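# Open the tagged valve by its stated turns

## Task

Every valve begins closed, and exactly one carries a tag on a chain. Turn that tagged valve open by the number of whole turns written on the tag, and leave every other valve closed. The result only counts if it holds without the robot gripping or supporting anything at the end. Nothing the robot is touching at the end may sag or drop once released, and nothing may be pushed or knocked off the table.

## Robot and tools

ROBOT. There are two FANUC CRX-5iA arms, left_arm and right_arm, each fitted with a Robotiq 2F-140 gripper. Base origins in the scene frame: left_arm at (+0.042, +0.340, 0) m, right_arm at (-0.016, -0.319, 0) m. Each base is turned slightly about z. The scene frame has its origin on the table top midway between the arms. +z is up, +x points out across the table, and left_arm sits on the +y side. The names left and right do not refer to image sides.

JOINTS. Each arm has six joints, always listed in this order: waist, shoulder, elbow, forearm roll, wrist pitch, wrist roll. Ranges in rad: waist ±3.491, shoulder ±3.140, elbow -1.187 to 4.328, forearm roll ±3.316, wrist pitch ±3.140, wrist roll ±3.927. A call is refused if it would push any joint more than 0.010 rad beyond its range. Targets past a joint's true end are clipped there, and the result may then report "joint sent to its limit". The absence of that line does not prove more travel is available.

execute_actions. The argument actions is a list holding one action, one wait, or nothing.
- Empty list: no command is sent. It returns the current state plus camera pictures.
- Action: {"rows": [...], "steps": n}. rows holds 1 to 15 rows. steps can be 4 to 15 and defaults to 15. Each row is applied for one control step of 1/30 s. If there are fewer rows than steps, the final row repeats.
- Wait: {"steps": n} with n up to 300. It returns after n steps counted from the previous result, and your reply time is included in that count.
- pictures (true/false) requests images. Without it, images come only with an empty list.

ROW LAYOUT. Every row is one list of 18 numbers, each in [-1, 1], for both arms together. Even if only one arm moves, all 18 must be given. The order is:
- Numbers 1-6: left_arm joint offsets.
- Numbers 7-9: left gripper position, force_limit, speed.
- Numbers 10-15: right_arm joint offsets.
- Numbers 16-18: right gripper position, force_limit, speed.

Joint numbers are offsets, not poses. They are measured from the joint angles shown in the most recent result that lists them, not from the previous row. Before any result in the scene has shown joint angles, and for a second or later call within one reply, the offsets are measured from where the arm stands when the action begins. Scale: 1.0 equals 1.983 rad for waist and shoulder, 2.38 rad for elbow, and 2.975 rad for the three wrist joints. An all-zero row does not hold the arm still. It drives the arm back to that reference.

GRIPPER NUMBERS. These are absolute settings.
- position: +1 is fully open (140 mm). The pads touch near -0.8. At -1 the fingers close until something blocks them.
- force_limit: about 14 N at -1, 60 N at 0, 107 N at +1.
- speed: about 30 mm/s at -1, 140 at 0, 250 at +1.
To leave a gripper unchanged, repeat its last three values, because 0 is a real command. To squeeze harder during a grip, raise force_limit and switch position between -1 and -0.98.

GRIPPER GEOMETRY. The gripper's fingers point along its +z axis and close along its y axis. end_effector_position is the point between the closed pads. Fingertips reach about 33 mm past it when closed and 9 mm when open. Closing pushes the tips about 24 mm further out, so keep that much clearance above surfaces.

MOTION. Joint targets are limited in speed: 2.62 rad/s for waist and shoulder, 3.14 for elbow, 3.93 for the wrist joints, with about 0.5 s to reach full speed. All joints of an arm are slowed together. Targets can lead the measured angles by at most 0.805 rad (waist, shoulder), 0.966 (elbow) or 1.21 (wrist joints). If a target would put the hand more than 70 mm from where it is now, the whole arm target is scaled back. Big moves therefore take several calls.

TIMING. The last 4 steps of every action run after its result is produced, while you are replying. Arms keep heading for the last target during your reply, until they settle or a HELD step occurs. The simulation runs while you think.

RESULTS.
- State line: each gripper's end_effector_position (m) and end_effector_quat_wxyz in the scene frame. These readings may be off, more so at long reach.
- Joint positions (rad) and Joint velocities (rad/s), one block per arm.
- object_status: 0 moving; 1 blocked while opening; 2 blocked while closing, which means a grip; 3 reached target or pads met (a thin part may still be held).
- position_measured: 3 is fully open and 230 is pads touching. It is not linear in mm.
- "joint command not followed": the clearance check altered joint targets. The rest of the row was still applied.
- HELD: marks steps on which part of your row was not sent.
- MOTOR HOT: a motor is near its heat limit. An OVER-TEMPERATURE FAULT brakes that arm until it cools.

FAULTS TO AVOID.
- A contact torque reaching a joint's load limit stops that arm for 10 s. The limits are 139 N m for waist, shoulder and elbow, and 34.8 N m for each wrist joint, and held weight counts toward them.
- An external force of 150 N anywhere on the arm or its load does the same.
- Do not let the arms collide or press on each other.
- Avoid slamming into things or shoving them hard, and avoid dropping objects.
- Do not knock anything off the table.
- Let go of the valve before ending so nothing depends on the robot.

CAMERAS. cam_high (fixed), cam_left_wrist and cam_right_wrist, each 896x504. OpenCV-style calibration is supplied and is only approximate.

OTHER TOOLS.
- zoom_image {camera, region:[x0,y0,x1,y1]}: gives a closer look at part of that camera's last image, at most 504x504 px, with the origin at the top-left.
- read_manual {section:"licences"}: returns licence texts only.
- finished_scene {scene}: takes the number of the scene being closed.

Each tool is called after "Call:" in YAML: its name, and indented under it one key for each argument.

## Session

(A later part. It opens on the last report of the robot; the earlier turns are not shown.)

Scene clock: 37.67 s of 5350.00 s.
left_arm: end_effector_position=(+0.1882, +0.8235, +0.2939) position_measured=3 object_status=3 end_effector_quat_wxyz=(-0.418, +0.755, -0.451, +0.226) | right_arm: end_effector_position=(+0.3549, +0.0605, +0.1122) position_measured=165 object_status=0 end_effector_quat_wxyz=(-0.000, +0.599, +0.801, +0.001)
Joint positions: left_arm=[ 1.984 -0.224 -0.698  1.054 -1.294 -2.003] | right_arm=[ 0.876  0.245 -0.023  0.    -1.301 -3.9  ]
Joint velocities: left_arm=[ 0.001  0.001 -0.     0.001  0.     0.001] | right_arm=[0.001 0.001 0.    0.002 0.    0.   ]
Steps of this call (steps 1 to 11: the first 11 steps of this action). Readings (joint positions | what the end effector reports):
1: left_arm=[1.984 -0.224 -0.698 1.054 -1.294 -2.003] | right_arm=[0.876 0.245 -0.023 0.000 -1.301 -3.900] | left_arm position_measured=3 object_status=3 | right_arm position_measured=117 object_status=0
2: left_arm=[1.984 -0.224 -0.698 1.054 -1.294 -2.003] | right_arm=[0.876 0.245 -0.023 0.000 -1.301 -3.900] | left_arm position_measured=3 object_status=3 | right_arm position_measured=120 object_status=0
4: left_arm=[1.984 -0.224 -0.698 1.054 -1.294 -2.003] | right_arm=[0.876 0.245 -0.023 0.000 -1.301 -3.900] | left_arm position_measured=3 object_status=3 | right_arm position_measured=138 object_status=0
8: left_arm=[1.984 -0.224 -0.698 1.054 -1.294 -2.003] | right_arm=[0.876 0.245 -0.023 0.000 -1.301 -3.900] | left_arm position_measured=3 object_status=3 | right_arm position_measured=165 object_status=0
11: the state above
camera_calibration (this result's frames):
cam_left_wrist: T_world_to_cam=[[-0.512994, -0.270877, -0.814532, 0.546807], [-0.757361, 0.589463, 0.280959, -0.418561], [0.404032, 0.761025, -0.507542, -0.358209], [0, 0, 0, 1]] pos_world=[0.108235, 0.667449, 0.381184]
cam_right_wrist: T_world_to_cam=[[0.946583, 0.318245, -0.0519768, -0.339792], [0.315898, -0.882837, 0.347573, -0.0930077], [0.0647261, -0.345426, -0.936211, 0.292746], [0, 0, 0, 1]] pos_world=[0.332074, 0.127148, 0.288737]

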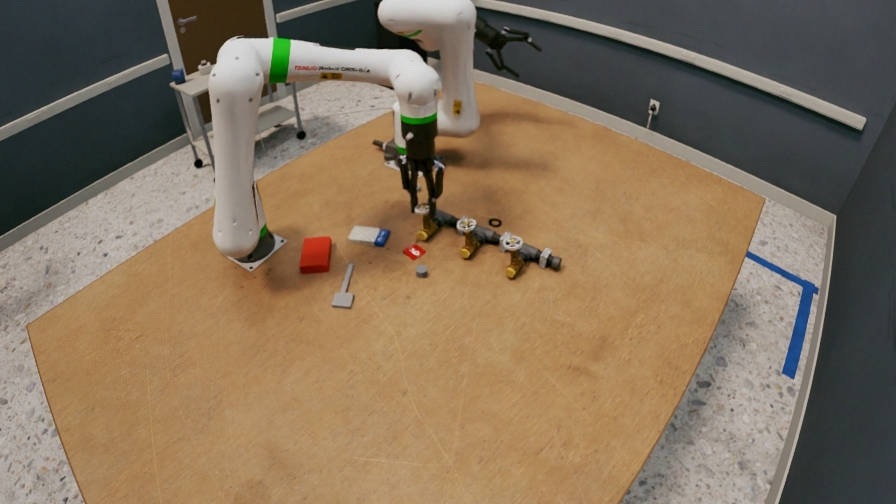

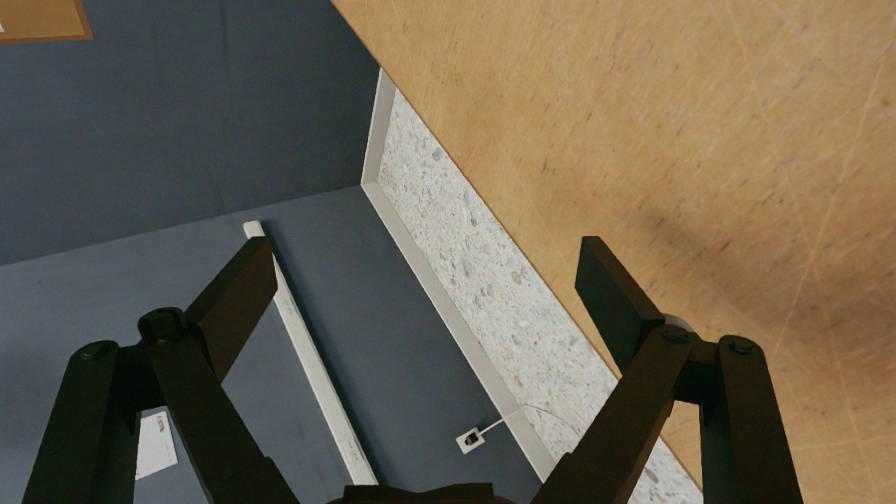

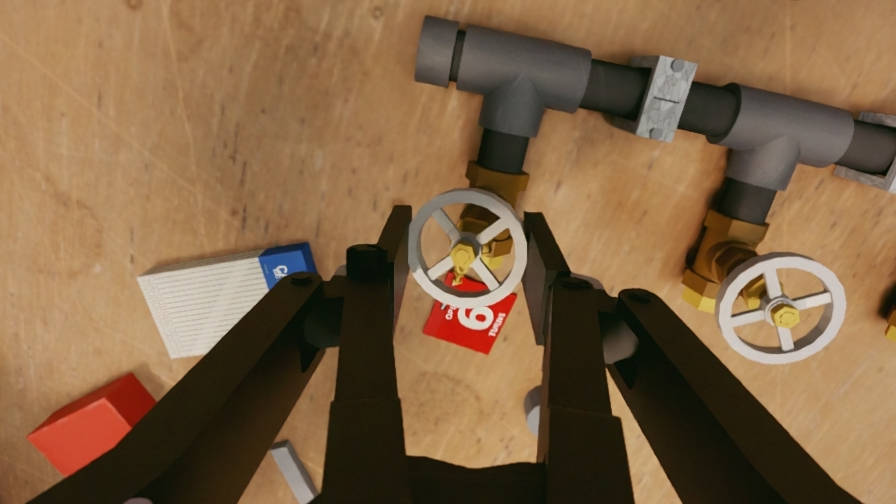

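Call:
execute_actions:
  actions:
    - {"rows":[[0,0,0,0,0,0,1,0,0,0,0,0,0,0,0.03,-1,1,0.3],[0,0,0,0,0,0,1,0,0,0,0,0,0,0,0.08,-1,1,0.3],[0,0,0,0,0,0,1,0,0,0,0,0,0,0,1,-1,1,0.3]],"steps":15}

Call:
execute_actions:
  actions:
    - {"rows":[[0,0,0,0,0,0,1,0,0,0,0,0,0,0,1,-1,1,0.3]],"steps":15}

Call:
execute_actions:
  actions:
    - {"rows":[[0,0,0,0,0,0,1,0,0,0,0,0,0,0,1,-1,1,0.3]],"steps":15}

Call:
execute_actions:
  actions:
    - {"rows":[[0,0,0,0,0,0,1,0,0,0,0,0,0,0,1,-1,1,0.3]],"steps":15}

Scene clock: 38.27 s of 5350.00 s.
left_arm: end_effector_position=(+0.1882, +0.8235, +0.2939) position_measured=3 object_status=3 end_effector_quat_wxyz=(-0.418, +0.755, -0.451, +0.226) | right_arm: end_effector_position=(+0.3549, +0.0605, +0.1121) position_measured=165 object_status=2 end_effector_quat_wxyz=(+0.000, +0.415, +0.910, +0.001)
Joint positions: left_arm=[ 1.984 -0.224 -0.698  1.054 -1.294 -2.003] | right_arm=[ 0.876  0.245 -0.023  0.    -1.301 -3.471]
Joint velocities: left_arm=[-0. -0.  0. -0. -0. -0.] | right_arm=[ 0.     0.     0.    -0.     0.     2.536]
Steps of this call (steps 1 to 4: the last 4 steps of your previous action; steps 5 to 7: the robot went on to your last target; steps 8 to 18: the first 11 steps of this action). Readings (joint positions | what the end effector reports):
8: left_arm=[1.984 -0.224 -0.698 1.054 -1.294 -2.003] | right_arm=[0.876 0.245 -0.023 0.000 -1.301 -3.900] | left_arm position_measured=3 object_status=3 | right_arm position_measured=165 object_status=2
9: left_arm=[1.984 -0.224 -0.698 1.054 -1.294 -2.003] | right_arm=[0.876 0.245 -0.023 0.000 -1.301 -3.896] | left_arm position_measured=3 object_status=3 | right_arm position_measured=165 object_status=2
11: left_arm=[1.984 -0.224 -0.698 1.054 -1.294 -2.003] | right_arm=[0.876 0.245 -0.023 0.000 -1.301 -3.862] | left_arm position_measured=3 object_status=3 | right_arm position_measured=165 object_status=2
15: left_arm=[1.984 -0.224 -0.698 1.054 -1.294 -2.003] | right_arm=[0.876 0.245 -0.023 0.000 -1.301 -3.691] | left_arm position_measured=3 object_status=3 | right_arm position_measured=165 object_status=2
18: the state above

Scene clock: 38.77 s of 5350.00 s.
left_arm: end_effector_position=(+0.1882, +0.8235, +0.2939) position_measured=3 object_status=3 end_effector_quat_wxyz=(-0.418, +0.755, -0.451, +0.226) | right_arm: end_effector_position=(+0.3549, +0.0605, +0.1122) position_measured=165 object_status=2 end_effector_quat_wxyz=(+0.001, -0.444, +0.896, +0.000)
Joint positions: left_arm=[ 1.984 -0.224 -0.698  1.054 -1.294 -2.003] | right_arm=[ 0.876  0.245 -0.023  0.    -1.301 -1.695]
Joint velocities: left_arm=[ 0.001 -0.001  0.     0.001 -0.    -0.001] | right_arm=[-0.     0.001 -0.001 -0.001 -0.001  3.65 ]
Steps of this call (steps 1 to 4: the last 4 steps of your previous action; steps 5 to 15: the first 11 steps of this action, its rows measured from where the robot was after step 4). Readings (joint positions | what the end effector reports):
4: left_arm=[1.984 -0.224 -0.698 1.054 -1.294 -2.003] | right_arm=[0.876 0.245 -0.023 0.000 -1.301 -3.056] | left_arm position_measured=3 object_status=3 | right_arm position_measured=165 object_status=2
5: left_arm=[1.984 -0.224 -0.698 1.054 -1.294 -2.003] | right_arm=[0.876 0.245 -0.023 0.000 -1.301 -2.933] | left_arm position_measured=3 object_status=3 | right_arm position_measured=165 object_status=2
6: left_arm=[1.984 -0.224 -0.698 1.054 -1.294 -2.003] | right_arm=[0.876 0.245 -0.023 0.000 -1.301 -2.808] | left_arm position_measured=3 object_status=3 | right_arm position_measured=165 object_status=2
8: left_arm=[1.984 -0.224 -0.698 1.054 -1.294 -2.003] | right_arm=[0.876 0.245 -0.023 0.000 -1.301 -2.561] | left_arm position_measured=3 object_status=3 | right_arm position_measured=165 object_status=2
12: left_arm=[1.984 -0.224 -0.698 1.054 -1.294 -2.003] | right_arm=[0.876 0.245 -0.023 0.000 -1.301 -2.066] | left_arm position_measured=3 object_status=3 | right_arm position_measured=165 object_status=2
15: the state above

Scene clock: 39.27 s of 5350.00 s.
left_arm: end_effector_position=(+0.1882, +0.8235, +0.2939) position_measured=3 object_status=3 end_effector_quat_wxyz=(-0.418, +0.755, -0.451, +0.226) | right_arm: end_effector_position=(+0.3549, +0.0605, +0.1120) position_measured=165 object_status=2 end_effector_quat_wxyz=(-0.001, +0.983, -0.182, +0.000)
Joint positions: left_arm=[ 1.984 -0.224 -0.698  1.054 -1.294 -2.003] | right_arm=[ 0.876  0.245 -0.023  0.    -1.301  0.16 ]
Joint velocities: left_arm=[ 0.001 -0.    -0.     0.002 -0.001 -0.002] | right_arm=[0.001 0.    0.001 0.001 0.    3.651]
Steps of this call (steps 1 to 4: the last 4 steps of your previous action; steps 5 to 15: the first 11 steps of this action, its rows measured from where the robot was after step 4). Readings (joint positions | what the end effector reports):
4: left_arm=[1.984 -0.224 -0.698 1.054 -1.294 -2.003] | right_arm=[0.876 0.245 -0.023 0.000 -1.301 -1.200] | left_arm position_measured=3 object_status=3 | right_arm position_measured=165 object_status=2
5: left_arm=[1.984 -0.224 -0.698 1.054 -1.294 -2.003] | right_arm=[0.876 0.245 -0.023 0.000 -1.301 -1.076] | left_arm position_measured=3 object_status=3 | right_arm position_measured=165 object_status=2
6: left_arm=[1.984 -0.224 -0.698 1.054 -1.294 -2.003] | right_arm=[0.876 0.245 -0.023 0.000 -1.301 -0.953] | left_arm position_measured=3 object_status=3 | right_arm position_measured=165 object_status=2
8: left_arm=[1.984 -0.224 -0.698 1.054 -1.294 -2.003] | right_arm=[0.876 0.245 -0.023 0.000 -1.301 -0.705] | left_arm position_measured=3 object_status=3 | right_arm position_measured=165 object_status=2
12: left_arm=[1.984 -0.224 -0.698 1.054 -1.294 -2.003] | right_arm=[0.876 0.245 -0.023 0.000 -1.301 -0.211] | left_arm position_measured=3 object_status=3 | right_arm position_measured=165 object_status=2
15: the state above

Scene clock: 39.77 s of 5350.00 s.
left_arm: end_effector_position=(+0.1882, +0.8235, +0.2939) position_measured=3 object_status=3 end_effector_quat_wxyz=(-0.418, +0.755, -0.451, +0.226) | right_arm: end_effector_position=(+0.3549, +0.0605, +0.1121) position_measured=165 object_status=2 end_effector_quat_wxyz=(-0.000, +0.735, +0.678, +0.001)
Joint positions: left_arm=[ 1.984 -0.224 -0.698  1.054 -1.294 -2.003] | right_arm=[ 0.876  0.245 -0.023  0.    -1.301  2.015]
Joint velocities: left_arm=[-0.001 -0.001 -0.     0.    -0.    -0.   ] | right_arm=[ 0.     0.    -0.    -0.001 -0.     3.65 ]
Steps of this call (steps 1 to 4: the last 4 steps of your previous action; steps 5 to 15: the first 11 steps of this action, its rows measured from where the robot was after step 4). Readings (joint positions | what the end effector reports):
4: left_arm=[1.984 -0.224 -0.698 1.054 -1.294 -2.003] | right_arm=[0.876 0.245 -0.023 0.000 -1.301 0.655] | left_arm position_measured=3 object_status=3 | right_arm position_measured=165 object_status=2
5: left_arm=[1.984 -0.224 -0.698 1.054 -1.294 -2.003] | right_arm=[0.876 0.245 -0.023 0.000 -1.301 0.779] | left_arm position_measured=3 object_status=3 | right_arm position_measured=165 object_status=2
6: left_arm=[1.984 -0.224 -0.698 1.054 -1.294 -2.003] | right_arm=[0.876 0.245 -0.023 0.000 -1.301 0.902] | left_arm position_measured=3 object_status=3 | right_arm position_measured=165 object_status=2
8: left_arm=[1.984 -0.224 -0.698 1.054 -1.294 -2.003] | right_arm=[0.876 0.245 -0.023 0.000 -1.301 1.150] | left_arm position_measured=3 object_status=3 | right_arm position_measured=165 object_status=2
12: left_arm=[1.984 -0.224 -0.698 1.054 -1.294 -2.003] | right_arm=[0.876 0.245 -0.023 0.000 -1.301 1.644] | left_arm position_measured=3 object_status=3 | right_arm position_measured=165 object_status=2
15: the state above

Target q6 3.77.

Call:
execute_actions:
  actions:
    - {"rows":[[0,0,0,0,0,0,1,0,0,0,0,0,0,0,0.59,-1,1,0.3]],"steps":15}

Call:
execute_actions:
  actions:
    - {"steps":10}

Call:
execute_actions:
  actions:
    - {"rows":[[0,0,0,0,0,0,1,0,0,0,0,0,0,0,0,0.2,1,0.5]],"steps":10}

Call:
execute_actions:
  actions:
    - {"rows":[[0,0,0,0,0,0,1,0,0,0,-0.013,0.0645,0,-0.0605,0,0.2,1,0.5]],"steps":15}

Call:
execute_actions:
  actions:
    - {"steps":8}
  pictures: true

Call:
zoom_image:
  camera: "cam_right_wrist"
  region: [350,80,600,320]

Scene clock: 40.37 s of 5350.00 s.
left_arm: end_effector_position=(+0.1882, +0.8235, +0.2939) position_measured=3 object_status=3 end_effector_quat_wxyz=(-0.418, +0.755, -0.451, +0.226) | right_arm: end_effector_position=(+0.3549, +0.0605, +0.1120) position_measured=165 object_status=2 end_effector_quat_wxyz=(+0.000, -0.023, +1.000, +0.000)
Joint positions: left_arm=[ 1.984 -0.224 -0.698  1.054 -1.294 -2.003] | right_arm=[ 0.876  0.246 -0.023  0.    -1.301  3.714]
Joint velocities: left_arm=[ 0.     0.    -0.     0.001 -0.    -0.   ] | right_arm=[ 0.    -0.001 -0.     0.002 -0.001  0.914]
Steps of this call (steps 1 to 4: the last 4 steps of your previous action; steps 5 to 7: the robot went on to your last target; steps 8 to 18: the first 11 steps of this action). Readings (joint positions | what the end effector reports):
8: left_arm=[1.984 -0.224 -0.698 1.054 -1.294 -2.003] | right_arm=[0.876 0.245 -0.023 0.000 -1.301 2.983] | left_arm position_measured=3 object_status=3 | right_arm position_measured=165 object_status=2
9: left_arm=[1.984 -0.224 -0.698 1.054 -1.294 -2.003] | right_arm=[0.876 0.246 -0.023 0.000 -1.301 3.088] | left_arm position_measured=3 object_status=3 | right_arm position_measured=165 object_status=2
11: left_arm=[1.984 -0.224 -0.698 1.054 -1.294 -2.003] | right_arm=[0.876 0.246 -0.023 0.000 -1.301 3.284] | left_arm position_measured=3 object_status=3 | right_arm position_measured=165 object_status=2
15: left_arm=[1.984 -0.224 -0.698 1.054 -1.294 -2.003] | right_arm=[0.876 0.246 -0.023 0.000 -1.301 3.582] | left_arm position_measured=3 object_status=3 | right_arm position_measured=165 object_status=2
18: the state above

Scene clock: 40.70 s of 5350.00 s.
left_arm: end_effector_position=(+0.1882, +0.8235, +0.2939) position_measured=3 object_status=3 end_effector_quat_wxyz=(-0.418, +0.755, -0.451, +0.226) | right_arm: end_effector_position=(+0.3549, +0.0605, +0.1121) position_measured=165 object_status=2 end_effector_quat_wxyz=(+0.000, -0.051, +0.999, +0.001)
Joint positions: left_arm=[ 1.984 -0.224 -0.698  1.054 -1.294 -2.003] | right_arm=[ 0.876  0.245 -0.023  0.    -1.301  3.77 ]
Joint velocities: left_arm=[ 0.001  0.    -0.    -0.001  0.001  0.001] | right_arm=[-0.    -0.    -0.    -0.     0.001  0.001]
Kept back: nothing.
Steps of this call (steps 1 to 4: the last 4 steps of your previous action; steps 5 to 10: the robot went on to your last target). Readings (joint positions | what the end effector reports):
1: left_arm=[1.984 -0.224 -0.698 1.054 -1.294 -2.003] | right_arm=[0.876 0.245 -0.023 0.000 -1.301 3.741] | left_arm position_measured=3 object_status=3 | right_arm position_measured=165 object_status=2
2: left_arm=[1.984 -0.224 -0.698 1.054 -1.294 -2.003] | right_arm=[0.876 0.245 -0.023 0.000 -1.301 3.759] | left_arm position_measured=3 object_status=3 | right_arm position_measured=165 object_status=2
4: left_arm=[1.984 -0.224 -0.698 1.054 -1.294 -2.003] | right_arm=[0.876 0.245 -0.023 0.000 -1.301 3.770] | left_arm position_measured=3 object_status=3 | right_arm position_measured=165 object_status=2
8: left_arm=[1.984 -0.224 -0.698 1.054 -1.294 -2.003] | right_arm=[0.876 0.245 -0.023 0.000 -1.301 3.770] | left_arm position_measured=3 object_status=3 | right_arm position_measured=165 object_status=2
10: the state above

Scene clock: 40.90 s of 5350.00 s.
left_arm: end_effector_position=(+0.1882, +0.8235, +0.2939) position_measured=3 object_status=3 end_effector_quat_wxyz=(-0.418, +0.755, -0.451, +0.226) | right_arm: end_effector_position=(+0.3549, +0.0604, +0.1122) position_measured=119 object_status=0 end_effector_quat_wxyz=(+0.000, -0.051, +0.999, +0.000)
Joint positions: left_arm=[ 1.984 -0.224 -0.698  1.054 -1.294 -2.003] | right_arm=[ 0.876  0.245 -0.023  0.    -1.301  3.771]
Joint velocities: left_arm=[ 0.    -0.001 -0.     0.    -0.001  0.001] | right_arm=[ 0.    -0.    -0.    -0.     0.     0.001]
Steps of this call (steps 1 to 6: the first 6 steps of this action). Readings (joint positions | what the end effector reports):
1: left_arm=[1.984 -0.224 -0.698 1.054 -1.294 -2.003] | right_arm=[0.876 0.245 -0.023 0.000 -1.301 3.770] | left_arm position_measured=3 object_status=3 | right_arm position_measured=165 object_status=0
2: left_arm=[1.984 -0.224 -0.698 1.054 -1.294 -2.003] | right_arm=[0.876 0.245 -0.023 0.000 -1.301 3.771] | left_arm position_measured=3 object_status=3 | right_arm position_measured=165 object_status=0
4: left_arm=[1.984 -0.224 -0.698 1.054 -1.294 -2.003] | right_arm=[0.876 0.245 -0.023 0.000 -1.301 3.771] | left_arm position_measured=3 object_status=3 | right_arm position_measured=143 object_status=0
6: the state above

Scene clock: 41.40 s of 5350.00 s.
left_arm: end_effector_position=(+0.1882, +0.8235, +0.2939) position_measured=3 object_status=3 end_effector_quat_wxyz=(-0.418, +0.755, -0.451, +0.226) | right_arm: end_effector_position=(+0.3566, +0.0632, +0.1902) position_measured=104 object_status=3 end_effector_quat_wxyz=(+0.000, -0.051, +0.999, +0.000)
Joint positions: left_arm=[ 1.984 -0.224 -0.698  1.054 -1.294 -2.003] | right_arm=[ 0.876  0.219  0.13   0.    -1.48   3.771]
Joint velocities: left_arm=[ 0.001 -0.001 -0.     0.003  0.     0.002] | right_arm=[-0.    -0.001  0.005  0.001 -0.021  0.   ]
Steps of this call (steps 1 to 4: the last 4 steps of your previous action; steps 5 to 15: the first 11 steps of this action, its rows measured from where the robot was after step 4). Readings (joint positions | what the end effector reports):
4: left_arm=[1.984 -0.224 -0.698 1.054 -1.294 -2.003] | right_arm=[0.876 0.245 -0.023 0.000 -1.301 3.771] | left_arm position_measured=3 object_status=3 | right_arm position_measured=104 object_status=0
5: left_arm=[1.984 -0.224 -0.698 1.054 -1.294 -2.003] | right_arm=[0.876 0.245 -0.023 0.000 -1.301 3.771] | left_arm position_measured=3 object_status=3 | right_arm position_measured=104 object_status=0
6: left_arm=[1.984 -0.224 -0.698 1.054 -1.294 -2.003] | right_arm=[0.876 0.245 -0.020 0.000 -1.305 3.771] | left_arm position_measured=3 object_status=3 | right_arm position_measured=104 object_status=0
8: left_arm=[1.984 -0.224 -0.698 1.054 -1.294 -2.003] | right_arm=[0.876 0.240 0.007 0.000 -1.337 3.771] | left_arm position_measured=3 object_status=3 | right_arm position_measured=104 object_status=3
12: left_arm=[1.984 -0.224 -0.698 1.054 -1.294 -2.003] | right_arm=[0.876 0.223 0.108 0.000 -1.454 3.771] | left_arm position_measured=3 object_status=3 | right_arm position_measured=104 object_status=3
15: the state above

Scene clock: 41.67 s of 5350.00 s.
left_arm: end_effector_position=(+0.1882, +0.8235, +0.2939) position_measured=3 object_status=3 end_effector_quat_wxyz=(-0.418, +0.755, -0.451, +0.226) | right_arm: end_effector_position=(+0.3565, +0.0632, +0.1904) position_measured=104 object_status=3 end_effector_quat_wxyz=(+0.000, -0.051, +0.999, +0.000)
Joint positions: left_arm=[ 1.984 -0.224 -0.698  1.054 -1.294 -2.003] | right_arm=[ 0.876  0.219  0.13   0.    -1.481  3.771]
Joint velocities: left_arm=[ 0.    -0.001  0.     0.002 -0.    -0.   ] | right_arm=[ 0.    -0.    -0.     0.     0.     0.001]
Kept back: nothing.
Steps of this call (steps 1 to 4: the last 4 steps of your previous action; steps 5 to 8: the robot went on to your last target). Readings (joint positions | what the end effector reports):
1: left_arm=[1.984 -0.224 -0.698 1.054 -1.294 -2.003] | right_arm=[0.876 0.219 0.130 0.000 -1.481 3.771] | left_arm position_measured=3 object_status=3 | right_arm position_measured=104 object_status=3
2: left_arm=[1.984 -0.224 -0.698 1.054 -1.294 -2.003] | right_arm=[0.876 0.219 0.130 0.000 -1.481 3.771] | left_arm position_measured=3 object_status=3 | right_arm position_measured=104 object_status=3
4: left_arm=[1.984 -0.224 -0.698 1.054 -1.294 -2.003] | right_arm=[0.876 0.219 0.130 0.000 -1.481 3.771] | left_arm position_measured=3 object_status=3 | right_arm position_measured=104 object_status=3
8: the state above
camera_calibration (this result's frames):
cam_left_wrist: T_world_to_cam=[[-0.512994, -0.270877, -0.814532, 0.546807], [-0.757361, 0.589463, 0.280958, -0.418561], [0.404032, 0.761025, -0.507542, -0.358209], [0, 0, 0, 1]] pos_world=[0.108235, 0.667449, 0.381184]
cam_right_wrist: T_world_to_cam=[[-0.140385, 0.988702, -0.0525425, 0.00716198], [0.925143, 0.149895, 0.348773, -0.401014], [0.352709, 0.000353104, -0.935733, 0.242152], [0, 0, 0, 1]] pos_world=[0.286592, 0.0529434, 0.366829]

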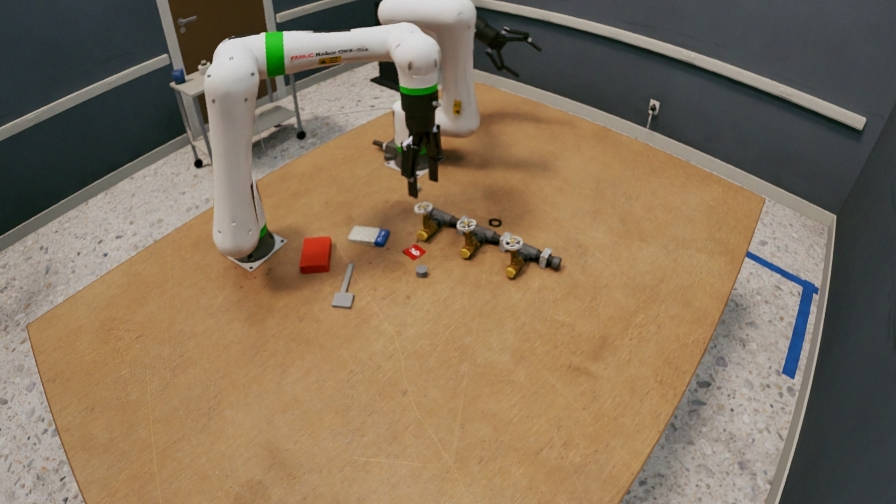

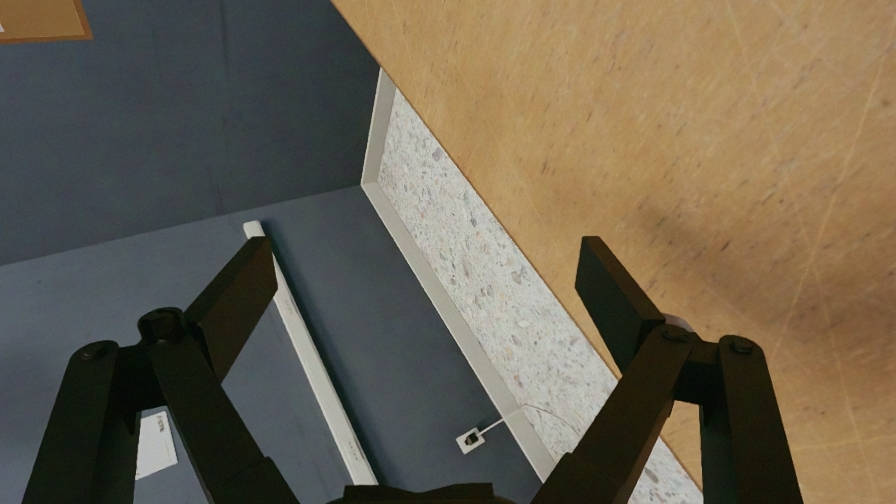

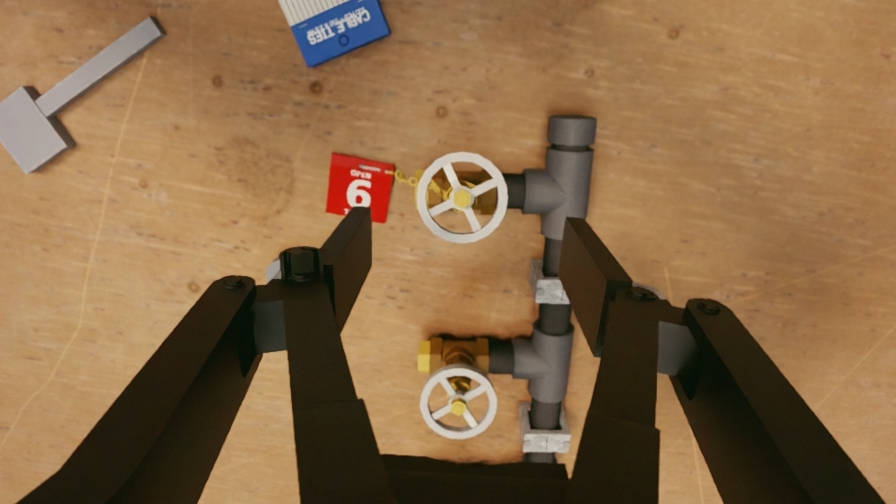

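Region (350, 80, 600, 320) of cam_right_wrist's 896x504 image, scaled by 2.016, with more detail than that image has; it fills the top 484 rows of this view, and the rest is white.

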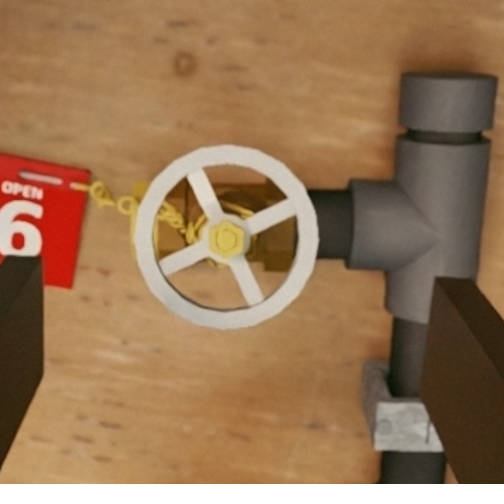

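Call:
finished_scene:
  scene: 2

The scene is finished: the task was done.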